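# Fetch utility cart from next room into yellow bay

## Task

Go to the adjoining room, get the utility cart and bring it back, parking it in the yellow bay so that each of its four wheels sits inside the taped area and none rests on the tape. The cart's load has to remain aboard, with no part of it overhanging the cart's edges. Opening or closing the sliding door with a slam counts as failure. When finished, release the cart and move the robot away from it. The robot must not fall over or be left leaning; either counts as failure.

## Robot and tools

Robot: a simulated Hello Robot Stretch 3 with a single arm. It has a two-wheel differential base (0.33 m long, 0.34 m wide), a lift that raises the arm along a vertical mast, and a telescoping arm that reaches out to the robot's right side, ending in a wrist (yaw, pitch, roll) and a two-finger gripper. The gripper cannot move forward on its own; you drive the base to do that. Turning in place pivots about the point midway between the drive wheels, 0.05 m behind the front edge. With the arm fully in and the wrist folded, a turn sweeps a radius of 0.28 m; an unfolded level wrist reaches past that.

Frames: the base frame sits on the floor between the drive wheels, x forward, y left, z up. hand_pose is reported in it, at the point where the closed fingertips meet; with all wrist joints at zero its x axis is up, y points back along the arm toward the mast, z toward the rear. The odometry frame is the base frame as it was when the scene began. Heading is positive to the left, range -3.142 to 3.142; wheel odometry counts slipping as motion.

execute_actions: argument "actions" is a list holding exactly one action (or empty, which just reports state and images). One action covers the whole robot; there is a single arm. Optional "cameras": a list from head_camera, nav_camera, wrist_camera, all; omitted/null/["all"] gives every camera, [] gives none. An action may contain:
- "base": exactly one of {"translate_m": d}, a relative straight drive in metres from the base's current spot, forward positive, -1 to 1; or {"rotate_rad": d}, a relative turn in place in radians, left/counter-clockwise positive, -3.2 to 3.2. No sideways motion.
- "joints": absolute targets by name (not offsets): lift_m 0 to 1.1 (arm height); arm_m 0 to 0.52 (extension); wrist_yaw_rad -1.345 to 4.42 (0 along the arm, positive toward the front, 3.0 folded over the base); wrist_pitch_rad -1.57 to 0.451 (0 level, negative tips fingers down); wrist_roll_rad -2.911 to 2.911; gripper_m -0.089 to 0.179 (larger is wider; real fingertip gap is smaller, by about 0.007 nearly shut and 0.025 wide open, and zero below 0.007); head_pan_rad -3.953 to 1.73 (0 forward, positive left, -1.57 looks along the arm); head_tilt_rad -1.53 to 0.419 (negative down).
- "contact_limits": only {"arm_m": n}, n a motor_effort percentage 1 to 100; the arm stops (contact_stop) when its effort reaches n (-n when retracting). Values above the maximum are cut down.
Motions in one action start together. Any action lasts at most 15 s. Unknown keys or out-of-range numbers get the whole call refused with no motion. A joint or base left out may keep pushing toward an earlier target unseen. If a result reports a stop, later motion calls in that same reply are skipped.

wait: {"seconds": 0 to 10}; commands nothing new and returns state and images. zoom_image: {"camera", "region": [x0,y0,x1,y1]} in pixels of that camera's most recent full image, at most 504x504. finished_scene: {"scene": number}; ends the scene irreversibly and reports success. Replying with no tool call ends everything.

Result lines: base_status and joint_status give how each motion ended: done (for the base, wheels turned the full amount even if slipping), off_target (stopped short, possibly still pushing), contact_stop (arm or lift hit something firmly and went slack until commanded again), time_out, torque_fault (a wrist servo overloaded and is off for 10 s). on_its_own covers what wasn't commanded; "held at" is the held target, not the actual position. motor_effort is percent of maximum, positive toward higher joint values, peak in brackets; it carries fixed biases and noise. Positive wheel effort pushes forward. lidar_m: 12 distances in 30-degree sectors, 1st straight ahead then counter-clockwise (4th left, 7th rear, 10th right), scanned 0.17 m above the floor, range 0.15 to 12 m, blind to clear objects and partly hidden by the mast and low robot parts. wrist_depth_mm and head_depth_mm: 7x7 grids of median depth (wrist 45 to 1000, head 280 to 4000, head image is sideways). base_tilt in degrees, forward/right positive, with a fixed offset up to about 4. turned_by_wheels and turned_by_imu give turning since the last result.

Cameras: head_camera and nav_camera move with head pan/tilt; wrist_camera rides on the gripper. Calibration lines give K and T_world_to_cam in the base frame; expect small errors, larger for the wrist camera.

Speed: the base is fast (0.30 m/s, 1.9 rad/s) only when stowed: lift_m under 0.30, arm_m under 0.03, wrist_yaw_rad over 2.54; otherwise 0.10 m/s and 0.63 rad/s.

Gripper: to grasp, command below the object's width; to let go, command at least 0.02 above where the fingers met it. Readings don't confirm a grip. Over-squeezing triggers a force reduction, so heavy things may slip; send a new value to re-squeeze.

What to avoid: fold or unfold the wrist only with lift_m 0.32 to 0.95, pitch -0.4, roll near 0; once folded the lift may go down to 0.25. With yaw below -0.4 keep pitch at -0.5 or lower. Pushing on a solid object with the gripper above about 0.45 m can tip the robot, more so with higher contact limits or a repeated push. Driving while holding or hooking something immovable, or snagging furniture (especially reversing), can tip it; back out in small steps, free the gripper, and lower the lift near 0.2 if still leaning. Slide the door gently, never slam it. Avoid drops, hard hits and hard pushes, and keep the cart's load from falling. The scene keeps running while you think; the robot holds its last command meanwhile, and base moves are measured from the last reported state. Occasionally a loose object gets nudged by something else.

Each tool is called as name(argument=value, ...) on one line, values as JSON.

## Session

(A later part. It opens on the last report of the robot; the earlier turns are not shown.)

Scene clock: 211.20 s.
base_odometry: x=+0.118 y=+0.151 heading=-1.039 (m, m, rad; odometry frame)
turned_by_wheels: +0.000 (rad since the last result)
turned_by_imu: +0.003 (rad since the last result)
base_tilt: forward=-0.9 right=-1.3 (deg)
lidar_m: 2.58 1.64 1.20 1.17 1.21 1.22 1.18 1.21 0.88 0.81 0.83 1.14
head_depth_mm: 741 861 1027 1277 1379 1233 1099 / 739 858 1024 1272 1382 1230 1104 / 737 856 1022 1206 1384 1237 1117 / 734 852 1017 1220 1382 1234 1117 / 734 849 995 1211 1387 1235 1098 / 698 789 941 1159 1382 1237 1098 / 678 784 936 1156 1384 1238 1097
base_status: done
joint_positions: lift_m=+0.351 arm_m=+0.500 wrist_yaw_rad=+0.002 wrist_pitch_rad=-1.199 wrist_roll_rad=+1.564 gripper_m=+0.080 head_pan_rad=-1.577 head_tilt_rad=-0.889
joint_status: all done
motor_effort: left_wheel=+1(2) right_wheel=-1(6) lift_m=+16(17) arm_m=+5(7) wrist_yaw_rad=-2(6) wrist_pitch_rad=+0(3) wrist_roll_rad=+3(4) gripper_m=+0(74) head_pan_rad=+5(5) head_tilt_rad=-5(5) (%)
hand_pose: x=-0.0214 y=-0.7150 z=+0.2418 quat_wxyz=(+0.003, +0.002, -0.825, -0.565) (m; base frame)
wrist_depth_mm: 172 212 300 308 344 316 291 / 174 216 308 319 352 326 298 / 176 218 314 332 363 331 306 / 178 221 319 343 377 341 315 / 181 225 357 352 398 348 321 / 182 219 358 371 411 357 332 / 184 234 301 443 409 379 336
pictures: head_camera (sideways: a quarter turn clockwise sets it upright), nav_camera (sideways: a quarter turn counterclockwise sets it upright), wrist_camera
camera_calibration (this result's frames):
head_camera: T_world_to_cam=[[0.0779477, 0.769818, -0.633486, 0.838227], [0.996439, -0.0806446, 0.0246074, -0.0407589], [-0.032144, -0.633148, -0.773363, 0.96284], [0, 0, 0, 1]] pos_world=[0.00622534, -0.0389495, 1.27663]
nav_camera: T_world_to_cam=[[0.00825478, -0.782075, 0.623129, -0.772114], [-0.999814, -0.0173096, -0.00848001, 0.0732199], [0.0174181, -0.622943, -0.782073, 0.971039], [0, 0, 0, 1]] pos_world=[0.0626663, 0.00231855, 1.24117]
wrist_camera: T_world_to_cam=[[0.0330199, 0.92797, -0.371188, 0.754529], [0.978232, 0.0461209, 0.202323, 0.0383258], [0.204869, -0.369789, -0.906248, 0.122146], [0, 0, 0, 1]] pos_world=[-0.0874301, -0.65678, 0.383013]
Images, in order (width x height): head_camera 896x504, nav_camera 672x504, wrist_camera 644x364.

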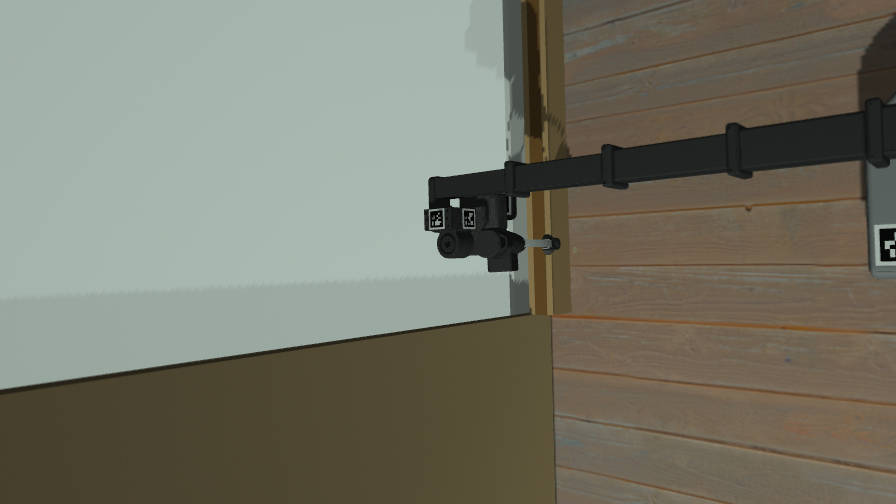

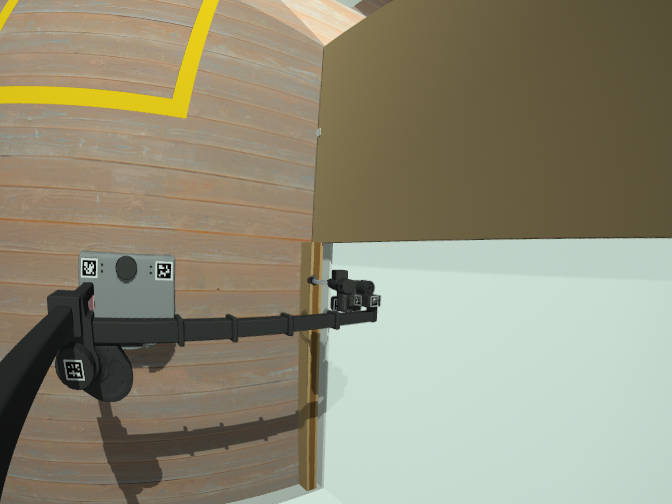

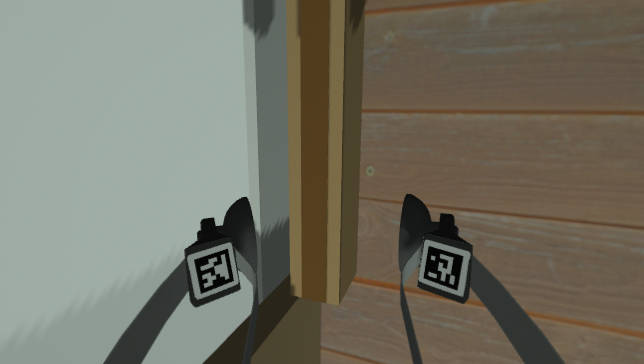

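execute_actions(actions=[{"joints":{"wrist_pitch_rad":-0.9,"arm_m":0.52,"lift_m":0.2,"gripper_m":0.1}}], cameras=["head_camera","wrist_camera"])

Scene clock: 220.80 s.
base_odometry: x=+0.118 y=+0.151 heading=-1.039 (m, m, rad; odometry frame)
turned_by_wheels: +0.000 (rad since the last result)
turned_by_imu: +0.001 (rad since the last result)
base_tilt: forward=-0.9 right=-1.3 (deg)
lidar_m: 2.58 1.65 1.21 1.16 1.21 1.22 1.18 1.21 0.88 0.81 0.83 1.14
head_depth_mm: 742 861 1028 1277 1376 1234 1094 / 740 859 1023 1275 1374 1234 1107 / 736 856 1023 1261 1384 1232 1116 / 736 854 1017 1258 1382 1237 1114 / 733 851 990 1217 1380 1236 1097 / 701 788 937 1159 1385 1235 1098 / 678 785 936 1154 1386 1238 1099
base_status: not commanded
joint_positions: lift_m=+0.206 arm_m=+0.519 wrist_yaw_rad=+0.001 wrist_pitch_rad=-0.918 wrist_roll_rad=+1.564 gripper_m=+0.100 head_pan_rad=-1.577 head_tilt_rad=-0.889
joint_status: lift_m contact_stop (moved -0.145 of -0.151); the others done
on_its_own: lift_m is slack since a contact_stop, until your next command for it (your +0.200 is given up)
motor_effort: left_wheel=+1(1) right_wheel=+2(2) lift_m=+34(34) arm_m=+5(7) wrist_yaw_rad=-2(2) wrist_pitch_rad=+6(8) wrist_roll_rad=+3(3) gripper_m=+0(76) head_pan_rad=+5(5) head_tilt_rad=-4(5) (%)
hand_pose: x=-0.0213 y=-0.8004 z=+0.1262 quat_wxyz=(+0.004, +0.002, -0.896, -0.444) (m; base frame)
wrist_depth_mm: 116 135 170 201 164 198 180 / 118 136 174 206 167 205 183 / 120 139 177 212 174 211 187 / 123 142 183 220 182 218 190 / 125 143 205 226 190 224 195 / 127 140 204 235 196 221 199 / 129 157 197 246 207 242 201
pictures: head_camera (sideways: a quarter turn clockwise sets it upright), wrist_camera
camera_calibration (this result's frames):
head_camera: T_world_to_cam=[[0.0779419, 0.77018, -0.633047, 0.837656], [0.99644, -0.0806483, 0.024565, -0.0407036], [-0.0321347, -0.632708, -0.773723, 0.963308], [0, 0, 0, 1]] pos_world=[0.00622584, -0.0389351, 1.27661]
wrist_camera: T_world_to_cam=[[0.0331709, 0.788828, -0.613718, 0.710057], [0.97815, 0.100474, 0.18201, 0.111625], [0.205238, -0.606346, -0.768259, -0.220974], [0, 0, 0, 1]] pos_world=[-0.0873868, -0.705315, 0.245693]
Images, in order (width x height): head_camera 896x504, wrist_camera 644x364.

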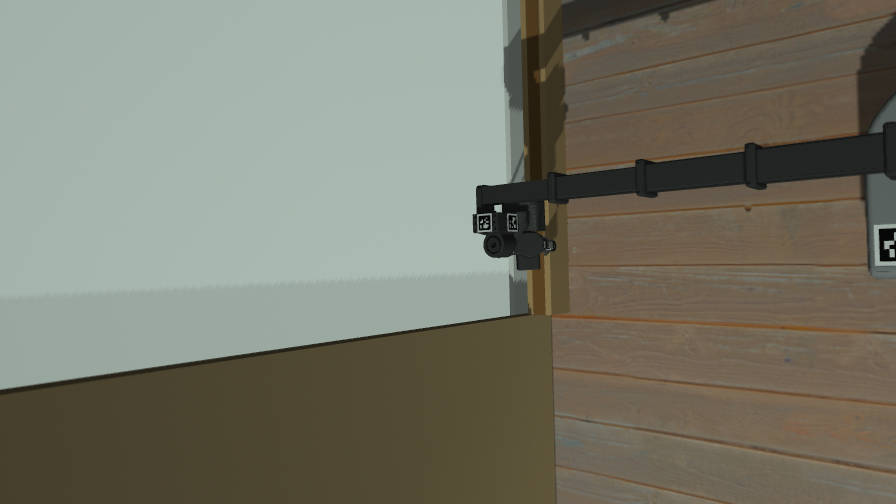

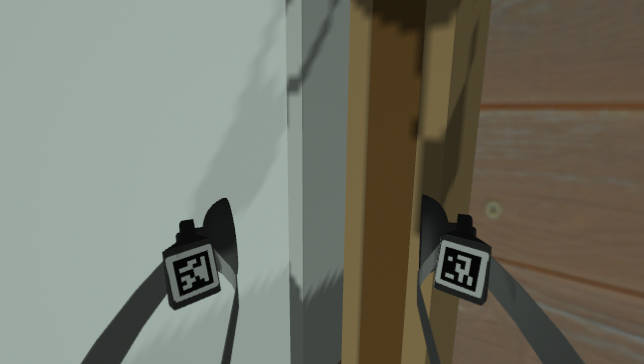

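execute_actions(actions=[{"joints":{"lift_m":0.35,"arm_m":0.3,"wrist_pitch_rad":-1.45}}], cameras=[])

execute_actions(actions=[{"base":{"rotate_rad":0.6}}], cameras=[])

execute_actions(actions=[{"base":{"translate_m":-0.3}}], cameras=[])

execute_actions(actions=[{"base":{"rotate_rad":-0.6}}], cameras=[])

execute_actions(actions=[{"joints":{"arm_m":0.5}}], cameras=["head_camera","wrist_camera"])

Scene clock: 233.47 s.
base_odometry: x=+0.118 y=+0.151 heading=-1.039 (m, m, rad; odometry frame)
turned_by_wheels: +0.000 (rad since the last result)
turned_by_imu: +0.002 (rad since the last result)
base_tilt: forward=-0.9 right=-1.3 (deg)
lidar_m: 2.58 1.64 1.20 1.16 1.21 1.22 1.18 1.21 0.88 0.81 0.83 1.14
head_depth_mm: 741 860 1030 1278 1378 1232 1097 / 738 858 1023 1274 1380 1231 1095 / 738 856 1020 1266 1402 1235 1116 / 735 855 1015 1258 1382 1233 1115 / 733 849 995 1212 1385 1235 1097 / 698 790 940 1164 1382 1237 1095 / 678 789 937 1156 1388 1234 1103
base_status: not commanded
joint_positions: lift_m=+0.349 arm_m=+0.300 wrist_yaw_rad=+0.001 wrist_pitch_rad=-1.444 wrist_roll_rad=+1.564 gripper_m=+0.100 head_pan_rad=-1.577 head_tilt_rad=-0.889
joint_status: all done
motor_effort: left_wheel=+2(2) right_wheel=-1(1) lift_m=+52(56) arm_m=+0(0) wrist_yaw_rad=-1(2) wrist_pitch_rad=-1(8) wrist_roll_rad=+3(3) gripper_m=+0(3) head_pan_rad=+5(5) head_tilt_rad=-4(4) (%)
hand_pose: x=-0.0215 y=-0.4534 z=+0.2308 quat_wxyz=(+0.003, +0.002, -0.750, -0.661) (m; base frame)
wrist_depth_mm: 332 378 368 359 347 336 326 / 335 393 380 368 358 350 338 / 338 404 391 380 366 356 349 / 350 416 405 394 382 367 360 / 362 425 413 405 395 379 371 / 378 454 434 423 410 392 383 / 379 471 449 434 421 407 390
pictures: none
No camera images: the call's "cameras" was empty. Leave "cameras" out to get every camera's image.

Scene clock: 235.37 s.
base_odometry: x=+0.118 y=+0.151 heading=-0.439 (m, m, rad; odometry frame)
turned_by_wheels: +0.600 (rad since the last result)
turned_by_imu: +0.599 (rad since the last result)
base_tilt: forward=-0.9 right=-1.3 (deg)
lidar_m: 1.53 1.19 1.16 1.24 1.20 1.18 1.13 0.87 0.81 0.85 1.24 2.58
head_depth_mm: 690 778 905 1116 1310 1228 1095 / 729 831 967 1161 1351 1235 1095 / 773 889 1050 1275 1454 1230 1114 / 824 961 1148 1421 1448 1236 1116 / 885 1037 1261 1541 1415 1231 1096 / 951 1132 1404 1608 1409 1237 1098 / 1027 1242 1660 1647 1413 1233 1102
base_status: done
joint_positions: lift_m=+0.349 arm_m=+0.300 wrist_yaw_rad=+0.001 wrist_pitch_rad=-1.444 wrist_roll_rad=+1.564 gripper_m=+0.100 head_pan_rad=-1.577 head_tilt_rad=-0.889
joint_status: not commanded
motor_effort: left_wheel=-2(5) right_wheel=+3(8) lift_m=+52(52) arm_m=+0(0) wrist_yaw_rad=-2(1) wrist_pitch_rad=-1(2) wrist_roll_rad=+3(3) gripper_m=+0(0) head_pan_rad=+5(5) head_tilt_rad=-4(4) (%)
hand_pose: x=-0.0215 y=-0.4534 z=+0.2308 quat_wxyz=(+0.003, +0.002, -0.750, -0.661) (m; base frame)
wrist_depth_mm: 389 378 369 357 350 334 329 / 401 390 375 370 354 345 336 / 417 404 395 384 372 358 349 / 434 420 406 394 384 369 362 / 456 438 413 408 399 380 368 / 469 459 435 421 412 388 382 / 490 470 451 433 423 410 393
pictures: none
No camera images: the call's "cameras" was empty. Leave "cameras" out to get every camera's image.

Scene clock: 239.60 s.
base_odometry: x=-0.154 y=+0.278 heading=-0.439 (m, m, rad; odometry frame)
turned_by_wheels: +0.000 (rad since the last result)
turned_by_imu: +0.002 (rad since the last result)
base_tilt: forward=-0.9 right=-1.3 (deg)
lidar_m: 1.75 1.36 1.33 1.23 0.95 0.93 0.90 0.70 0.68 0.73 0.98 2.82
head_depth_mm: 589 665 767 904 1107 1195 1099 / 623 710 826 988 1228 1222 1096 / 654 756 896 1088 1272 1230 1115 / 644 749 899 1123 1378 1235 1116 / 690 811 983 1254 1409 1236 1102 / 742 882 1095 1437 1415 1237 1099 / 804 976 1233 1568 1410 1240 1101
base_status: done
joint_positions: lift_m=+0.349 arm_m=+0.300 wrist_yaw_rad=+0.001 wrist_pitch_rad=-1.444 wrist_roll_rad=+1.564 gripper_m=+0.100 head_pan_rad=-1.577 head_tilt_rad=-0.889
joint_status: not commanded
motor_effort: left_wheel=-1(6) right_wheel=+4(4) lift_m=+52(52) arm_m=+0(1) wrist_yaw_rad=-1(2) wrist_pitch_rad=-1(1) wrist_roll_rad=+4(3) gripper_m=+0(1) head_pan_rad=+5(5) head_tilt_rad=-4(4) (%)
hand_pose: x=-0.0215 y=-0.4534 z=+0.2308 quat_wxyz=(+0.003, +0.002, -0.750, -0.661) (m; base frame)
wrist_depth_mm: 294 301 358 357 346 339 325 / 318 312 376 367 357 346 337 / 326 331 393 376 364 355 347 / 348 423 405 391 375 367 360 / 394 431 419 405 392 375 366 / 461 452 436 422 405 391 379 / 486 473 457 435 425 405 392
pictures: none
No camera images: the call's "cameras" was empty. Leave "cameras" out to get every camera's image.

Scene clock: 241.50 s.
base_odometry: x=-0.154 y=+0.278 heading=-1.039 (m, m, rad; odometry frame)
turned_by_wheels: -0.600 (rad since the last result)
turned_by_imu: -0.598 (rad since the last result)
base_tilt: forward=-0.9 right=-1.3 (deg)
lidar_m: 2.71 1.88 1.38 1.33 1.32 0.97 0.93 0.97 0.71 0.69 0.71 0.90
head_depth_mm: 587 682 816 1015 1280 1235 1095 / 586 680 813 1007 1274 1233 1097 / 584 678 809 1004 1212 1234 1113 / 582 676 807 999 1232 1236 1113 / 581 674 804 994 1269 1236 1100 / 579 672 799 989 1259 1234 1102 / 577 670 797 985 1191 1237 1102
base_status: done
joint_positions: lift_m=+0.349 arm_m=+0.300 wrist_yaw_rad=+0.001 wrist_pitch_rad=-1.444 wrist_roll_rad=+1.564 gripper_m=+0.100 head_pan_rad=-1.577 head_tilt_rad=-0.889
joint_status: not commanded
motor_effort: left_wheel=+4(8) right_wheel=-2(7) lift_m=+52(52) arm_m=+0(0) wrist_yaw_rad=-1(1) wrist_pitch_rad=-1(1) wrist_roll_rad=+3(3) gripper_m=+0(1) head_pan_rad=+5(4) head_tilt_rad=-5(4) (%)
hand_pose: x=-0.0215 y=-0.4534 z=+0.2308 quat_wxyz=(+0.003, +0.002, -0.750, -0.661) (m; base frame)
wrist_depth_mm: 262 301 357 356 344 336 328 / 264 308 364 368 358 349 340 / 268 318 371 383 366 356 347 / 269 331 375 390 379 366 359 / 268 337 419 407 394 376 368 / 270 332 432 418 404 389 379 / 272 370 400 432 422 409 393
pictures: none
No camera images: the call's "cameras" was empty. Leave "cameras" out to get every camera's image.

Scene clock: 244.20 s.
base_odometry: x=-0.154 y=+0.278 heading=-1.039 (m, m, rad; odometry frame)
turned_by_wheels: +0.000 (rad since the last result)
turned_by_imu: +0.001 (rad since the last result)
base_tilt: forward=-0.9 right=-1.3 (deg)
lidar_m: 2.71 1.88 1.38 1.33 1.32 0.97 0.93 0.97 0.71 0.69 0.71 0.89
head_depth_mm: 587 683 815 1015 1277 1236 1100 / 585 681 812 1006 1277 1231 1103 / 584 679 810 941 1269 1233 1117 / 582 675 807 965 1271 1232 1116 / 580 673 803 995 1276 1232 1098 / 579 672 800 991 1262 1233 1101 / 578 670 797 984 1191 1240 1100
base_status: not commanded
joint_positions: lift_m=+0.349 arm_m=+0.499 wrist_yaw_rad=+0.001 wrist_pitch_rad=-1.519 wrist_roll_rad=+1.564 gripper_m=+0.100 head_pan_rad=-1.577 head_tilt_rad=-0.889
joint_status: all done
motor_effort: left_wheel=+3(4) right_wheel=-3(3) lift_m=+51(52) arm_m=+9(10) wrist_yaw_rad=-2(1) wrist_pitch_rad=+21(21) wrist_roll_rad=+3(3) gripper_m=+10(11) head_pan_rad=+5(4) head_tilt_rad=-4(4) (%)
hand_pose: x=-0.0216 y=-0.6332 z=+0.2309 quat_wxyz=(+0.003, +0.002, -0.725, -0.689) (m; base frame)
wrist_depth_mm: - 98 183 284 352 346 345 / - 99 187 293 358 357 356 / - 99 187 302 374 371 365 / - 100 190 313 385 383 379 / - 100 160 320 402 390 394 / - 97 263 332 413 411 408 / - 94 194 345 427 430 416
pictures: head_camera (sideways: a quarter turn clockwise sets it upright), wrist_camera
camera_calibration (this result's frames):
head_camera: T_world_to_cam=[[0.077919, 0.770209, -0.633014, 0.837614], [0.996442, -0.0806194, 0.0245619, -0.0406996], [-0.0321155, -0.632676, -0.77375, 0.963343], [0, 0, 0, 1]] pos_world=[0.00622701, -0.038934, 1.27661]
wrist_camera: T_world_to_cam=[[0.0333339, 0.99761, -0.0605251, 0.646907], [0.978333, -0.0201887, 0.206051, -0.00596753], [0.204337, -0.0660822, -0.976668, 0.351143], [0, 0, 0, 1]] pos_world=[-0.0874771, -0.622277, 0.383333]
Images, in order (width x height): head_camera 896x504, wrist_camera 644x364.

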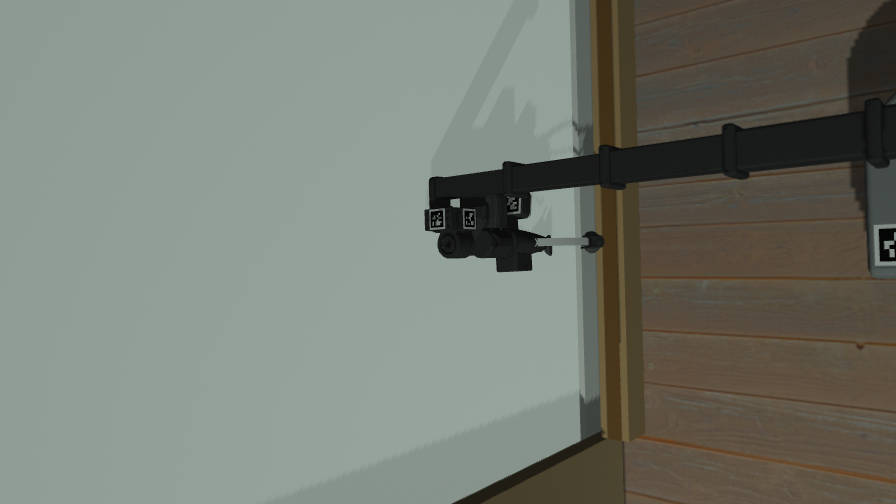

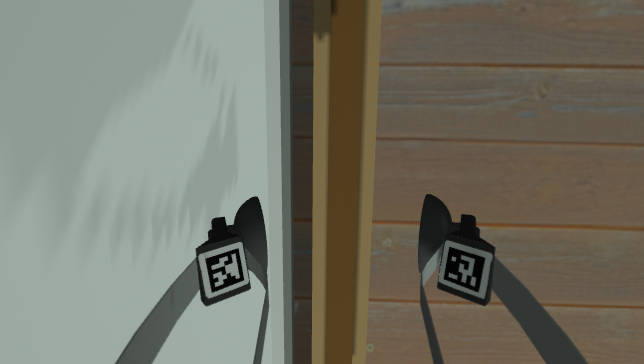

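execute_actions(actions=[{"joints":{"arm_m":0.46,"gripper_m":0.075,"wrist_pitch_rad":-1.5,"lift_m":0.24}}], cameras=["head_camera","wrist_camera"])

Scene clock: 249.27 s.
base_odometry: x=-0.154 y=+0.278 heading=-1.039 (m, m, rad; odometry frame)
turned_by_wheels: +0.000 (rad since the last result)
turned_by_imu: +0.001 (rad since the last result)
base_tilt: forward=-0.9 right=-1.3 (deg)
lidar_m: 2.70 1.89 1.38 1.33 1.32 0.96 0.93 0.97 0.71 0.68 0.71 0.90
head_depth_mm: 586 683 816 1016 1280 1235 1097 / 585 681 811 1008 1273 1233 1105 / 583 679 810 1003 1273 1229 1116 / 582 677 805 999 1269 1228 1111 / 581 674 804 994 1274 1233 1099 / 579 671 799 991 1262 1237 1098 / 578 670 797 984 1188 1241 1097
base_status: not commanded
joint_positions: lift_m=+0.241 arm_m=+0.460 wrist_yaw_rad=+0.001 wrist_pitch_rad=-1.500 wrist_roll_rad=+1.564 gripper_m=+0.075 head_pan_rad=-1.577 head_tilt_rad=-0.889
joint_status: all done
motor_effort: left_wheel=+3(4) right_wheel=-3(2) lift_m=+16(49) arm_m=+0(9) wrist_yaw_rad=-1(2) wrist_pitch_rad=+0(21) wrist_roll_rad=+3(3) gripper_m=+0(78) head_pan_rad=+4(5) head_tilt_rad=-4(4) (%)
hand_pose: x=-0.0215 y=-0.5991 z=+0.1221 quat_wxyz=(+0.003, +0.002, -0.731, -0.682) (m; base frame)
wrist_depth_mm: 114 151 192 183 252 249 245 / 115 153 194 188 259 256 251 / 115 153 198 194 269 264 260 / 116 154 202 201 277 272 270 / 116 155 207 210 286 283 277 / 117 147 221 216 300 291 287 / 117 147 226 225 306 303 298
pictures: head_camera (sideways: a quarter turn clockwise sets it upright), wrist_camera
camera_calibration (this result's frames):
head_camera: T_world_to_cam=[[0.0779191, 0.770209, -0.633014, 0.837614], [0.996442, -0.0806195, 0.0245619, -0.0406996], [-0.0321156, -0.632676, -0.77375, 0.963343], [0, 0, 0, 1]] pos_world=[0.00622701, -0.038934, 1.27661]
wrist_camera: T_world_to_cam=[[0.033401, 0.996267, -0.0795989, 0.607867], [0.978326, -0.0163068, 0.206425, 0.0194249], [0.204357, -0.0847685, -0.975219, 0.235695], [0, 0, 0, 1]] pos_world=[-0.0874732, -0.585302, 0.27423]
Images, in order (width x height): head_camera 896x504, wrist_camera 644x364.

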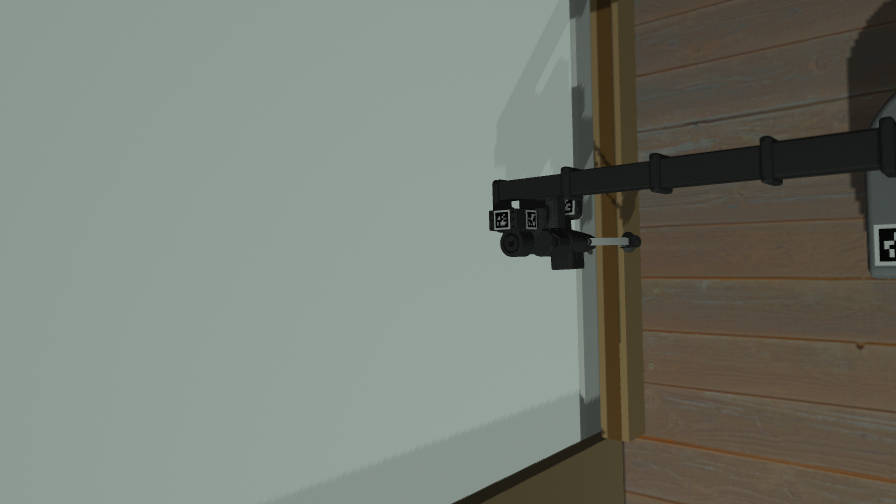

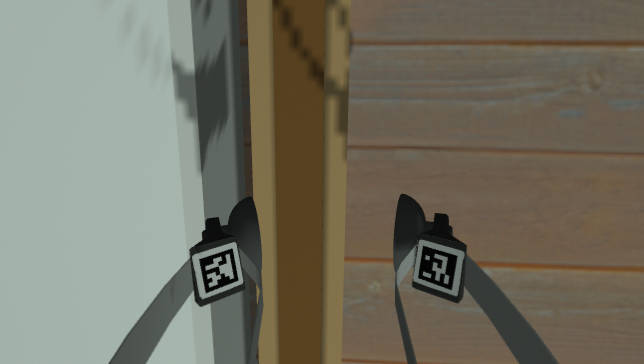

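execute_actions(actions=[{"joints":{"arm_m":0.445,"gripper_m":0.095,"lift_m":0.17}}], cameras=["wrist_camera"])

execute_actions(actions=[{"joints":{"gripper_m":0.03}}], cameras=[])

execute_actions(actions=[{"joints":{"lift_m":0.3}}], cameras=[])

execute_actions(actions=[{"joints":{"arm_m":0.2}}])

Scene clock: 256.17 s.
base_odometry: x=-0.154 y=+0.278 heading=-1.039 (m, m, rad; odometry frame)
turned_by_wheels: +0.000 (rad since the last result)
turned_by_imu: +0.001 (rad since the last result)
base_tilt: forward=-0.9 right=-1.4 (deg)
lidar_m: 2.69 1.88 1.38 1.33 1.32 0.97 0.93 0.96 0.71 0.68 0.71 0.90
head_depth_mm: 588 683 817 1013 1280 1234 1096 / 586 679 814 1012 1277 1233 1105 / 585 679 810 1005 1269 1233 1118 / 583 676 806 1004 1275 1236 1113 / 582 674 804 997 1274 1235 1097 / 581 674 802 992 1260 1237 1099 / 578 670 799 986 1189 1239 1100
base_status: not commanded
joint_positions: lift_m=+0.205 arm_m=+0.445 wrist_yaw_rad=+0.001 wrist_pitch_rad=-1.489 wrist_roll_rad=+1.565 gripper_m=+0.095 head_pan_rad=-1.577 head_tilt_rad=-0.890
joint_status: lift_m contact_stop (moved -0.036 of -0.071); the others done
on_its_own: lift_m is slack since a contact_stop, until your next command for it (your +0.170 is given up)
motor_effort: left_wheel=+1(3) right_wheel=+2(2) lift_m=+33(32) arm_m=+1(1) wrist_yaw_rad=-2(2) wrist_pitch_rad=-3(4) wrist_roll_rad=+2(3) gripper_m=-3(73) head_pan_rad=+4(5) head_tilt_rad=-4(4) (%)
hand_pose: x=-0.0215 y=-0.5867 z=+0.0859 quat_wxyz=(+0.003, +0.002, -0.735, -0.678) (m; base frame)
wrist_depth_mm: 128 149 154 152 220 216 212 / 129 154 159 158 226 223 220 / 129 160 163 164 236 230 224 / 130 162 170 169 243 238 233 / 130 164 175 175 249 246 241 / 131 154 182 182 259 251 249 / 131 182 192 188 269 266 256
pictures: wrist_camera
camera_calibration (this result's frames):
wrist_camera: T_world_to_cam=[[0.0342109, 0.995324, -0.0903344, 0.592955], [0.978298, -0.0148688, 0.206667, 0.0279172], [0.204358, -0.0954442, -0.974232, 0.19511], [0, 0, 0, 1]] pos_world=[-0.0874691, -0.571145, 0.237877]
Images, in order (width x height): wrist_camera 644x364.

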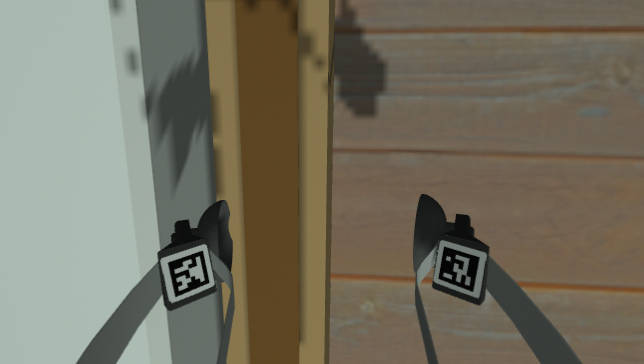

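not run: a stop came earlier in this reply.

not run: a stop came earlier in this reply.

not run: a stop came earlier in this reply.

execute_actions(actions=[{"joints":{"arm_m":0.47,"lift_m":0.24,"wrist_pitch_rad":-1.5}}], cameras=[])

execute_actions(actions=[{"joints":{"lift_m":0.17}}], cameras=["wrist_camera"])

execute_actions(actions=[{"joints":{"gripper_m":0.03}}], cameras=[])

execute_actions(actions=[{"joints":{"lift_m":0.3}}], cameras=[])

execute_actions(actions=[{"joints":{"arm_m":0.2}}])

Scene clock: 264.40 s.
base_odometry: x=-0.154 y=+0.278 heading=-1.039 (m, m, rad; odometry frame)
turned_by_wheels: +0.000 (rad since the last result)
turned_by_imu: +0.001 (rad since the last result)
base_tilt: forward=-1.0 right=-1.3 (deg)
lidar_m: 2.70 1.89 1.38 1.33 1.32 0.97 0.93 0.97 0.71 0.68 0.71 0.90
head_depth_mm: 587 682 816 1014 1280 1237 1095 / 586 680 814 1007 1276 1227 1103 / 584 679 811 1001 1267 1246 1114 / 583 676 808 998 1274 1233 1118 / 580 673 804 994 1267 1236 1093 / 580 672 800 991 1265 1236 1100 / 578 669 798 981 1190 1230 1097
base_status: not commanded
joint_positions: lift_m=+0.239 arm_m=+0.470 wrist_yaw_rad=+0.001 wrist_pitch_rad=-1.498 wrist_roll_rad=+1.565 gripper_m=+0.095 head_pan_rad=-1.577 head_tilt_rad=-0.890
joint_status: all done
motor_effort: left_wheel=+1(2) right_wheel=-1(1) lift_m=+52(57) arm_m=+5(7) wrist_yaw_rad=-2(2) wrist_pitch_rad=+0(2) wrist_roll_rad=+3(3) gripper_m=-1(2) head_pan_rad=+5(5) head_tilt_rad=-4(4) (%)
hand_pose: x=-0.0215 y=-0.6089 z=+0.1207 quat_wxyz=(+0.003, +0.002, -0.732, -0.681) (m; base frame)
wrist_depth_mm: 106 136 189 181 250 248 245 / 106 137 191 187 259 254 251 / 107 138 195 193 266 263 260 / 107 139 200 200 274 269 268 / 108 140 249 208 288 281 275 / 108 131 254 214 298 285 286 / 108 156 222 221 305 302 294
pictures: none
No camera images: the call's "cameras" was empty. Leave "cameras" out to get every camera's image.

Scene clock: 266.43 s.
base_odometry: x=-0.154 y=+0.278 heading=-1.039 (m, m, rad; odometry frame)
turned_by_wheels: +0.000 (rad since the last result)
turned_by_imu: -0.001 (rad since the last result)
base_tilt: forward=-0.9 right=-1.3 (deg)
lidar_m: 2.68 1.89 1.38 1.33 1.32 0.97 0.93 0.97 0.71 0.68 0.71 0.90
head_depth_mm: 589 684 820 1019 1289 1232 1096 / 587 682 816 1012 1283 1230 1113 / 585 680 812 1009 1279 1227 1116 / 583 679 810 1006 1274 1239 1117 / 582 676 808 1001 1266 1233 1097 / 581 674 805 994 1269 1235 1097 / 580 671 801 988 1195 1237 1100
base_status: not commanded
joint_positions: lift_m=+0.202 arm_m=+0.470 wrist_yaw_rad=+0.000 wrist_pitch_rad=-1.513 wrist_roll_rad=+1.571 gripper_m=+0.095 head_pan_rad=-1.575 head_tilt_rad=-0.893
joint_status: lift_m contact_stop (moved -0.037 of -0.069)
on_its_own: lift_m is slack since a contact_stop, until your next command for it (your +0.170 is given up)
motor_effort: left_wheel=+2(12) right_wheel=-1(1) lift_m=+34(48) arm_m=+6(6) wrist_yaw_rad=+0(4) wrist_pitch_rad=+4(9) wrist_roll_rad=+0(4) gripper_m=-1(2) head_pan_rad=+3(5) head_tilt_rad=-2(3) (%)
hand_pose: x=-0.0215 y=-0.6050 z=+0.0838 quat_wxyz=(+0.000, +0.000, -0.727, -0.687) (m; base frame)
wrist_depth_mm: 107 142 165 148 219 216 213 / 107 143 165 153 226 223 220 / 108 143 167 157 234 231 228 / 108 144 182 164 240 238 236 / 108 144 173 169 250 244 244 / 108 135 182 176 260 253 251 / 108 161 184 182 270 266 259
pictures: wrist_camera
camera_calibration (this result's frames):
wrist_camera: T_world_to_cam=[[0.0415052, 0.996926, -0.0664528, 0.610124], [0.978066, -0.0269522, 0.206545, 0.020766], [0.204119, -0.0735679, -0.976178, 0.20471], [0, 0, 0, 1]] pos_world=[-0.0874188, -0.592629, 0.236088]
Images, in order (width x height): wrist_camera 644x364.

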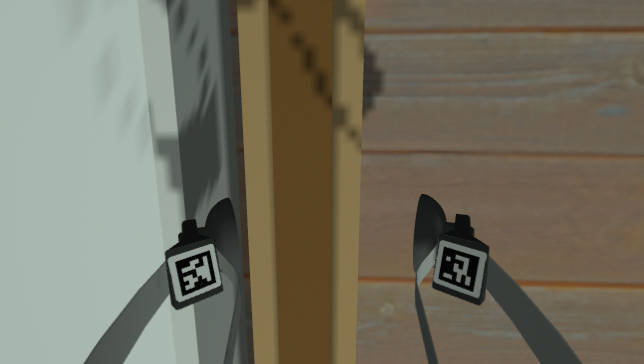

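not run: a stop came earlier in this reply.

not run: a stop came earlier in this reply.

not run: a stop came earlier in this reply.

execute_actions(actions=[{"joints":{"arm_m":0.425,"lift_m":0.24,"wrist_pitch_rad":-1.5}}], cameras=[])

execute_actions(actions=[{"joints":{"lift_m":0.17}}], cameras=["wrist_camera"])

execute_actions(actions=[{"joints":{"arm_m":0.25}}])

Scene clock: 276.47 s.
base_odometry: x=-0.154 y=+0.278 heading=-1.039 (m, m, rad; odometry frame)
turned_by_wheels: +0.000 (rad since the last result)
turned_by_imu: +0.001 (rad since the last result)
base_tilt: forward=-0.9 right=-1.3 (deg)
lidar_m: 2.69 1.89 1.38 1.34 1.32 0.96 0.93 0.97 0.71 0.69 0.71 0.89
head_depth_mm: 589 683 818 1019 1292 1231 1095 / 586 682 813 1012 1283 1228 1102 / 584 679 813 1007 1275 1236 1114 / 584 676 810 1007 1268 1230 1115 / 581 675 805 999 1272 1231 1098 / 579 674 802 996 1271 1232 1099 / 578 671 801 990 1197 1231 1097
base_status: not commanded
joint_positions: lift_m=+0.239 arm_m=+0.425 wrist_yaw_rad=+0.000 wrist_pitch_rad=-1.500 wrist_roll_rad=+1.571 gripper_m=+0.095 head_pan_rad=-1.575 head_tilt_rad=-0.893
joint_status: all done
motor_effort: left_wheel=+3(3) right_wheel=-1(3) lift_m=+52(52) arm_m=-1(6) wrist_yaw_rad=+0(0) wrist_pitch_rad=+0(4) wrist_roll_rad=-1(1) gripper_m=+0(1) head_pan_rad=+3(3) head_tilt_rad=-3(3) (%)
hand_pose: x=-0.0215 y=-0.5641 z=+0.1207 quat_wxyz=(+0.000, +0.000, -0.732, -0.682) (m; base frame)
wrist_depth_mm: 153 186 185 252 249 245 245 / 153 187 189 257 258 252 250 / 153 191 196 270 267 263 260 / 154 196 203 277 277 272 266 / 154 201 208 286 284 279 276 / 155 197 217 296 296 288 287 / 155 218 228 308 306 305 296
pictures: none
No camera images: the call's "cameras" was empty. Leave "cameras" out to get every camera's image.

Scene clock: 278.03 s.
base_odometry: x=-0.154 y=+0.278 heading=-1.039 (m, m, rad; odometry frame)
turned_by_wheels: +0.000 (rad since the last result)
turned_by_imu: +0.000 (rad since the last result)
base_tilt: forward=-0.9 right=-1.3 (deg)
lidar_m: 2.68 1.89 1.38 1.33 1.32 0.97 0.93 0.97 0.71 0.69 0.71 0.90
head_depth_mm: 589 685 819 1020 1290 1230 1094 / 587 683 816 1013 1282 1230 1109 / 586 679 812 1009 1276 1232 1112 / 583 678 810 1006 1268 1232 1120 / 583 677 807 1002 1265 1231 1098 / 581 674 804 996 1270 1234 1097 / 579 672 801 990 1197 1235 1101
base_status: not commanded
joint_positions: lift_m=+0.205 arm_m=+0.425 wrist_yaw_rad=+0.000 wrist_pitch_rad=-1.491 wrist_roll_rad=+1.571 gripper_m=+0.095 head_pan_rad=-1.575 head_tilt_rad=-0.893
joint_status: lift_m contact_stop (moved -0.035 of -0.069)
on_its_own: lift_m is slack since a contact_stop, until your next command for it (your +0.170 is given up)
motor_effort: left_wheel=+1(2) right_wheel=+1(3) lift_m=+33(49) arm_m=+2(0) wrist_yaw_rad=+0(0) wrist_pitch_rad=-2(3) wrist_roll_rad=-1(1) gripper_m=-3(3) head_pan_rad=+3(3) head_tilt_rad=-3(3) (%)
hand_pose: x=-0.0215 y=-0.5661 z=+0.0861 quat_wxyz=(+0.000, +0.000, -0.734, -0.679) (m; base frame)
wrist_depth_mm: 147 161 153 222 220 217 212 / 150 170 158 230 228 223 220 / 150 172 164 240 236 230 226 / 150 183 169 245 242 237 232 / 151 178 174 255 252 245 241 / 151 176 183 263 262 252 247 / 148 198 190 273 271 266 257
pictures: wrist_camera
camera_calibration (this result's frames):
wrist_camera: T_world_to_cam=[[0.0415254, 0.995232, -0.0882525, 0.572451], [0.978066, -0.0224463, 0.207081, 0.0238419], [0.204113, -0.0949159, -0.974335, 0.197582], [0, 0, 0, 1]] pos_world=[-0.0874191, -0.550433, 0.238094]
Images, in order (width x height): wrist_camera 644x364.

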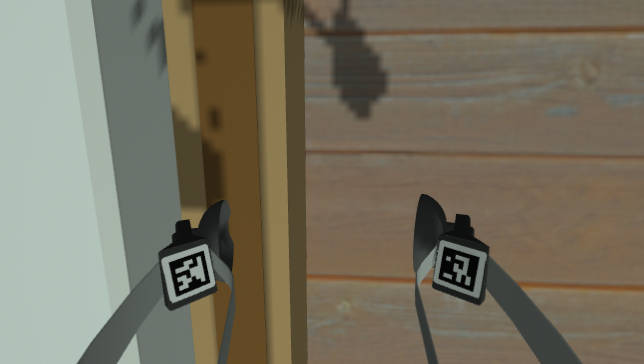

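not run: a stop came earlier in this reply.

execute_actions(actions=[{"joints":{"arm_m":0.25}}])

Scene clock: 282.90 s.
base_odometry: x=-0.154 y=+0.278 heading=-1.039 (m, m, rad; odometry frame)
turned_by_wheels: +0.000 (rad since the last result)
turned_by_imu: +0.001 (rad since the last result)
base_tilt: forward=-0.8 right=-1.3 (deg)
lidar_m: 2.68 1.89 1.39 1.33 1.32 0.97 0.93 0.97 0.71 0.68 0.71 0.90
head_depth_mm: 587 683 818 1020 1291 1232 1095 / 586 681 815 1015 1285 1233 1115 / 584 680 811 1007 1272 1210 1113 / 583 677 810 1004 1262 1212 1112 / 581 674 806 998 1266 1232 1097 / 580 674 802 995 1269 1232 1098 / 578 670 799 988 1197 1232 1100
base_status: not commanded
joint_positions: lift_m=+0.205 arm_m=+0.250 wrist_yaw_rad=+0.000 wrist_pitch_rad=-1.493 wrist_roll_rad=+1.571 gripper_m=+0.095 head_pan_rad=-1.575 head_tilt_rad=-0.893
joint_status: all done
on_its_own: lift_m is slack since a contact_stop, until your next command for it (your +0.170 is given up)
motor_effort: left_wheel=+1(2) right_wheel=-1(2) lift_m=+34(35) arm_m=-1(2) wrist_yaw_rad=+0(0) wrist_pitch_rad=-2(15) wrist_roll_rad=-1(0) gripper_m=+0(7) head_pan_rad=+3(3) head_tilt_rad=-2(3) (%)
hand_pose: x=-0.0215 y=-0.3909 z=+0.0868 quat_wxyz=(+0.000, +0.000, -0.734, -0.679) (m; base frame)
wrist_depth_mm: 225 230 227 225 221 215 214 / 227 239 235 230 227 222 220 / 228 247 243 239 234 230 225 / 228 256 250 247 243 236 233 / 227 264 257 253 253 245 243 / 230 274 270 263 262 252 251 / 230 284 280 275 269 267 259
pictures: head_camera (sideways: a quarter turn clockwise sets it upright), nav_camera (sideways: a quarter turn counterclockwise sets it upright), wrist_camera
camera_calibration (this result's frames):
head_camera: T_world_to_cam=[[0.0761819, 0.772805, -0.630055, 0.833767], [0.996622, -0.0784538, 0.0242759, -0.0403282], [-0.0306696, -0.629776, -0.776171, 0.966483], [0, 0, 0, 1]] pos_world=[0.00631565, -0.0388364, 1.27645]
nav_camera: T_world_to_cam=[[0.0100488, -0.784817, 0.619646, -0.767587], [-0.999771, -0.0195787, -0.00858424, 0.0733553], [0.0188689, -0.619418, -0.784834, 0.974621], [0, 0, 0, 1]] pos_world=[0.0626618, 0.00271903, 1.24118]
wrist_camera: T_world_to_cam=[[0.041514, 0.995397, -0.0863843, 0.398013], [0.978067, -0.0228237, 0.207038, 0.0274912], [0.204114, -0.0930846, -0.974512, 0.215605], [0, 0, 0, 1]] pos_world=[-0.0874192, -0.375484, 0.2388]
Images, in order (width x height): head_camera 896x504, nav_camera 672x504, wrist_camera 644x364.

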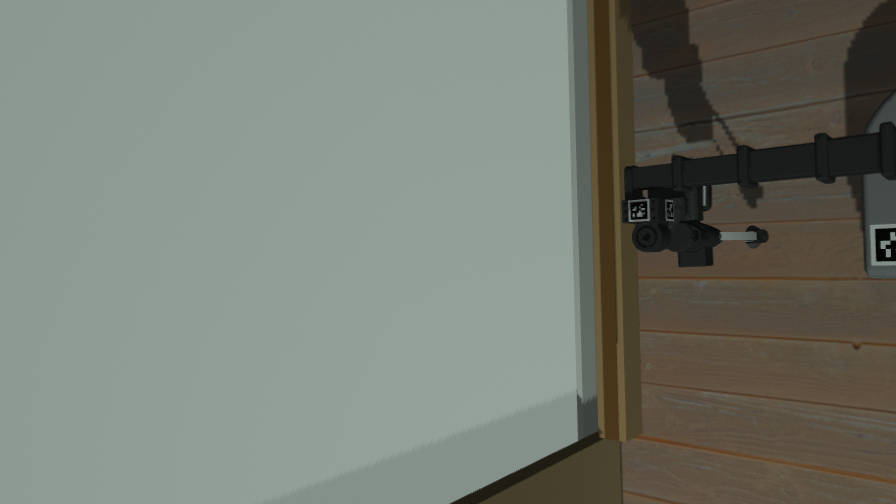

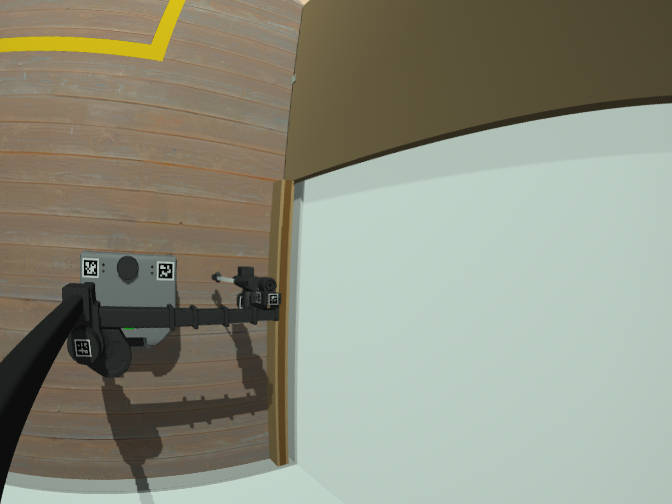

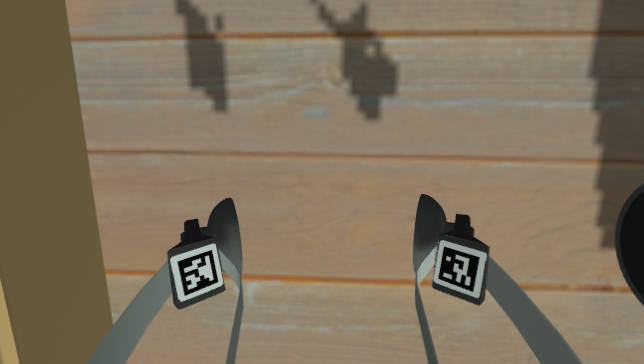

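execute_actions(actions=[{"joints":{"arm_m":0.0,"lift_m":0.4,"wrist_pitch_rad":-0.4,"wrist_roll_rad":0}}], cameras=[])

execute_actions(actions=[{"base":{"translate_m":1.0},"joints":{"wrist_yaw_rad":3.0}}], cameras=[])

execute_actions(actions=[{"base":{"translate_m":0.45},"joints":{"head_tilt_rad":-0.45}}])

Scene clock: 301.13 s.
base_odometry: x=-0.154 y=+0.278 heading=-1.039 (m, m, rad; odometry frame)
turned_by_wheels: +0.000 (rad since the last result)
turned_by_imu: +0.002 (rad since the last result)
base_tilt: forward=-0.9 right=-1.3 (deg)
lidar_m: 2.69 1.89 1.38 1.33 1.32 0.97 0.93 0.97 0.71 0.68 0.71 0.90
head_depth_mm: 587 684 817 1019 1288 1230 1097 / 587 682 816 1012 1281 1235 1121 / 585 680 811 1010 1273 1229 - / 583 678 811 1000 1269 1254 1096 / 582 675 806 999 1267 1229 1099 / 580 674 803 997 1270 1233 1098 / 579 671 800 989 1195 1235 1095
base_status: not commanded
joint_positions: lift_m=+0.399 arm_m=+0.000 wrist_yaw_rad=+0.000 wrist_pitch_rad=-0.419 wrist_roll_rad=+0.006 gripper_m=+0.095 head_pan_rad=-1.575 head_tilt_rad=-0.893
joint_status: all done
motor_effort: left_wheel=+1(2) right_wheel=+0(1) lift_m=+52(53) arm_m=-1(0) wrist_yaw_rad=+0(0) wrist_pitch_rad=+6(6) wrist_roll_rad=-3(5) gripper_m=+0(0) head_pan_rad=+4(4) head_tilt_rad=-3(3) (%)
hand_pose: x=-0.0216 y=-0.3695 z=+0.4117 quat_wxyz=(+0.690, +0.147, -0.694, -0.148) (m; base frame)
wrist_depth_mm: 396 398 398 396 389 389 392 / 431 430 436 431 431 427 427 / 459 479 480 472 475 475 472 / 480 538 537 541 534 531 538 / 535 580 602 594 578 596 596 / 601 557 552 537 563 544 534 / 532 538 527 527 524 512 521
pictures: none
No camera images: the call's "cameras" was empty. Leave "cameras" out to get every camera's image.

Scene clock: 312.27 s.
base_odometry: x=+0.353 y=-0.584 heading=-1.039 (m, m, rad; odometry frame)
turned_by_wheels: +0.000 (rad since the last result)
turned_by_imu: +0.003 (rad since the last result)
base_tilt: forward=-0.9 right=-1.3 (deg)
lidar_m: 1.82 1.88 1.39 1.33 1.38 1.89 1.92 0.97 0.66 0.63 0.66 1.13
head_depth_mm: 539 627 751 936 1241 1230 1095 / 538 625 747 931 1230 1229 1124 / 536 623 745 925 1222 1236 - / 534 621 741 921 1217 1227 - / 533 620 739 916 1204 1230 1099 / 531 618 737 914 1198 1235 1097 / 530 615 736 910 1198 1239 1098
base_status: done
joint_positions: lift_m=+0.399 arm_m=+0.000 wrist_yaw_rad=+2.997 wrist_pitch_rad=-0.419 wrist_roll_rad=+0.006 gripper_m=+0.095 head_pan_rad=-1.575 head_tilt_rad=-0.893
joint_status: all done
motor_effort: left_wheel=+2(6) right_wheel=-2(2) lift_m=+52(52) arm_m=+0(0) wrist_yaw_rad=+4(5) wrist_pitch_rad=+6(6) wrist_roll_rad=-3(4) gripper_m=+0(1) head_pan_rad=+3(3) head_tilt_rad=-2(2) (%)
hand_pose: x=+0.0111 y=+0.0766 z=+0.4117 quat_wxyz=(+0.197, +0.702, +0.096, +0.677) (m; base frame)
wrist_depth_mm: - - - - - - - / - - - - - - - / - - - - - - - / 883 860 871 882 866 862 857 / 714 729 709 699 716 691 700 / 610 617 603 616 581 598 589 / 528 534 - 551 525 521 524
pictures: none
No camera images: the call's "cameras" was empty. Leave "cameras" out to get every camera's image.

Scene clock: 317.90 s.
base_odometry: x=+0.582 y=-0.972 heading=-1.039 (m, m, rad; odometry frame)
turned_by_wheels: +0.000 (rad since the last result)
turned_by_imu: +0.001 (rad since the last result)
base_tilt: forward=-0.9 right=-1.3 (deg)
lidar_m: 1.38 1.43 1.38 1.33 1.38 1.89 2.37 0.89 0.66 0.63 0.81 0.98
head_depth_mm: 505 547 594 651 721 808 914 / 504 545 593 650 718 804 912 / 504 544 577 631 717 802 909 / 514 556 1773 1947 1919 1517 1250 / 2845 2977 1797 2235 2042 1621 1322 / 2860 3072 3190 2299 2031 1618 1327 / 2831 3047 3314 3032 2115 1633 1300
base_status: done
joint_positions: lift_m=+0.399 arm_m=+0.000 wrist_yaw_rad=+2.997 wrist_pitch_rad=-0.419 wrist_roll_rad=+0.006 gripper_m=+0.095 head_pan_rad=-1.575 head_tilt_rad=-0.458
joint_status: all done
motor_effort: left_wheel=+2(6) right_wheel=-1(2) lift_m=+52(52) arm_m=+0(0) wrist_yaw_rad=+4(4) wrist_pitch_rad=+6(6) wrist_roll_rad=-4(3) gripper_m=+1(0) head_pan_rad=+3(4) head_tilt_rad=+3(25) (%)
hand_pose: x=+0.0111 y=+0.0766 z=+0.4117 quat_wxyz=(+0.197, +0.702, +0.096, +0.677) (m; base frame)
wrist_depth_mm: - - - - - - - / - - - - - - - / - - - - - - - / 901 893 875 868 877 853 846 / 723 717 729 714 721 705 685 / 615 606 601 608 584 608 595 / 531 533 - 560 524 523 516
pictures: head_camera (sideways: a quarter turn clockwise sets it upright), nav_camera (sideways: a quarter turn counterclockwise sets it upright), wrist_camera
camera_calibration (this result's frames):
head_camera: T_world_to_cam=[[0.0748875, 0.435392, -0.897121, 1.1819], [0.996688, -0.0612866, 0.0534553, -0.0783393], [-0.0317075, -0.898153, -0.438539, 0.527278], [0, 0, 0, 1]] pos_world=[0.00628851, -0.0458166, 1.29573]
nav_camera: T_world_to_cam=[[0.0113304, -0.450702, 0.892602, -1.12339], [-0.999777, -0.0210084, 0.00208307, 0.0594696], [0.0178133, -0.892427, -0.45084, 0.540159], [0, 0, 0, 1]] pos_world=[0.0625627, -0.023012, 1.24614]
wrist_camera: T_world_to_cam=[[0.986889, -0.154549, -0.0465345, 0.0206347], [-0.128016, -0.57392, -0.808843, 0.411705], [0.0982986, 0.804196, -0.58618, 0.341637], [0, 0, 0, 1]] pos_world=[-0.00124175, -0.0352683, 0.534226]
Images, in order (width x height): head_camera 896x504, nav_camera 672x504, wrist_camera 644x364.

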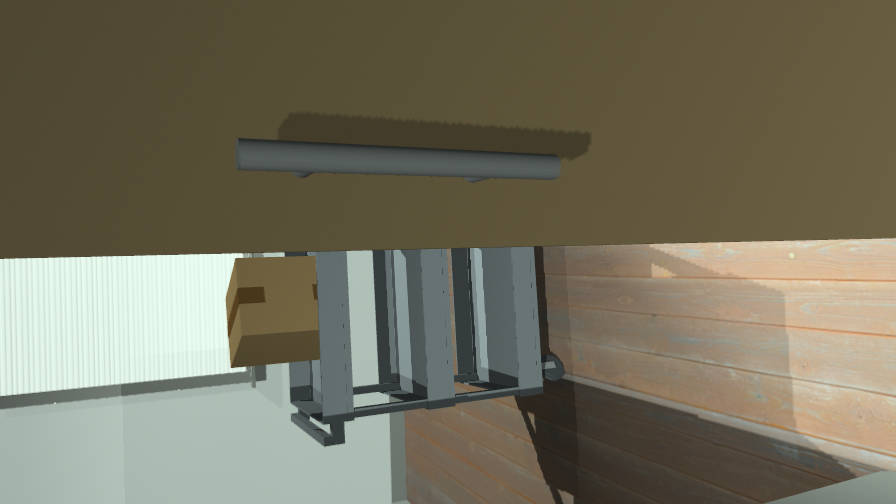

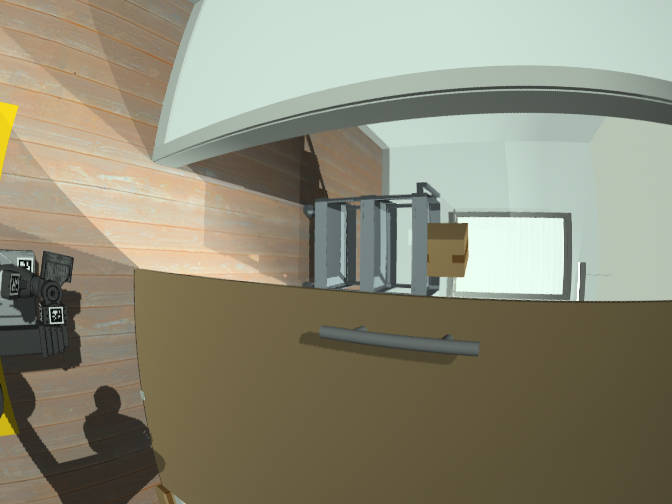

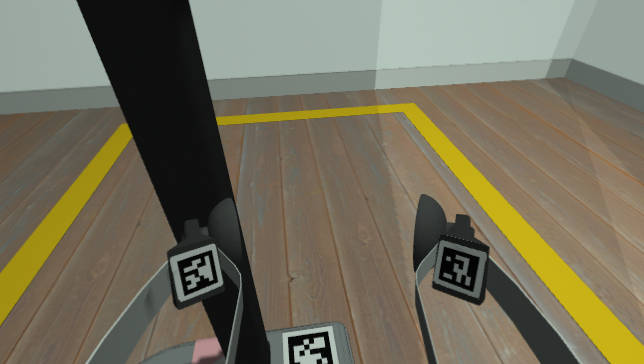

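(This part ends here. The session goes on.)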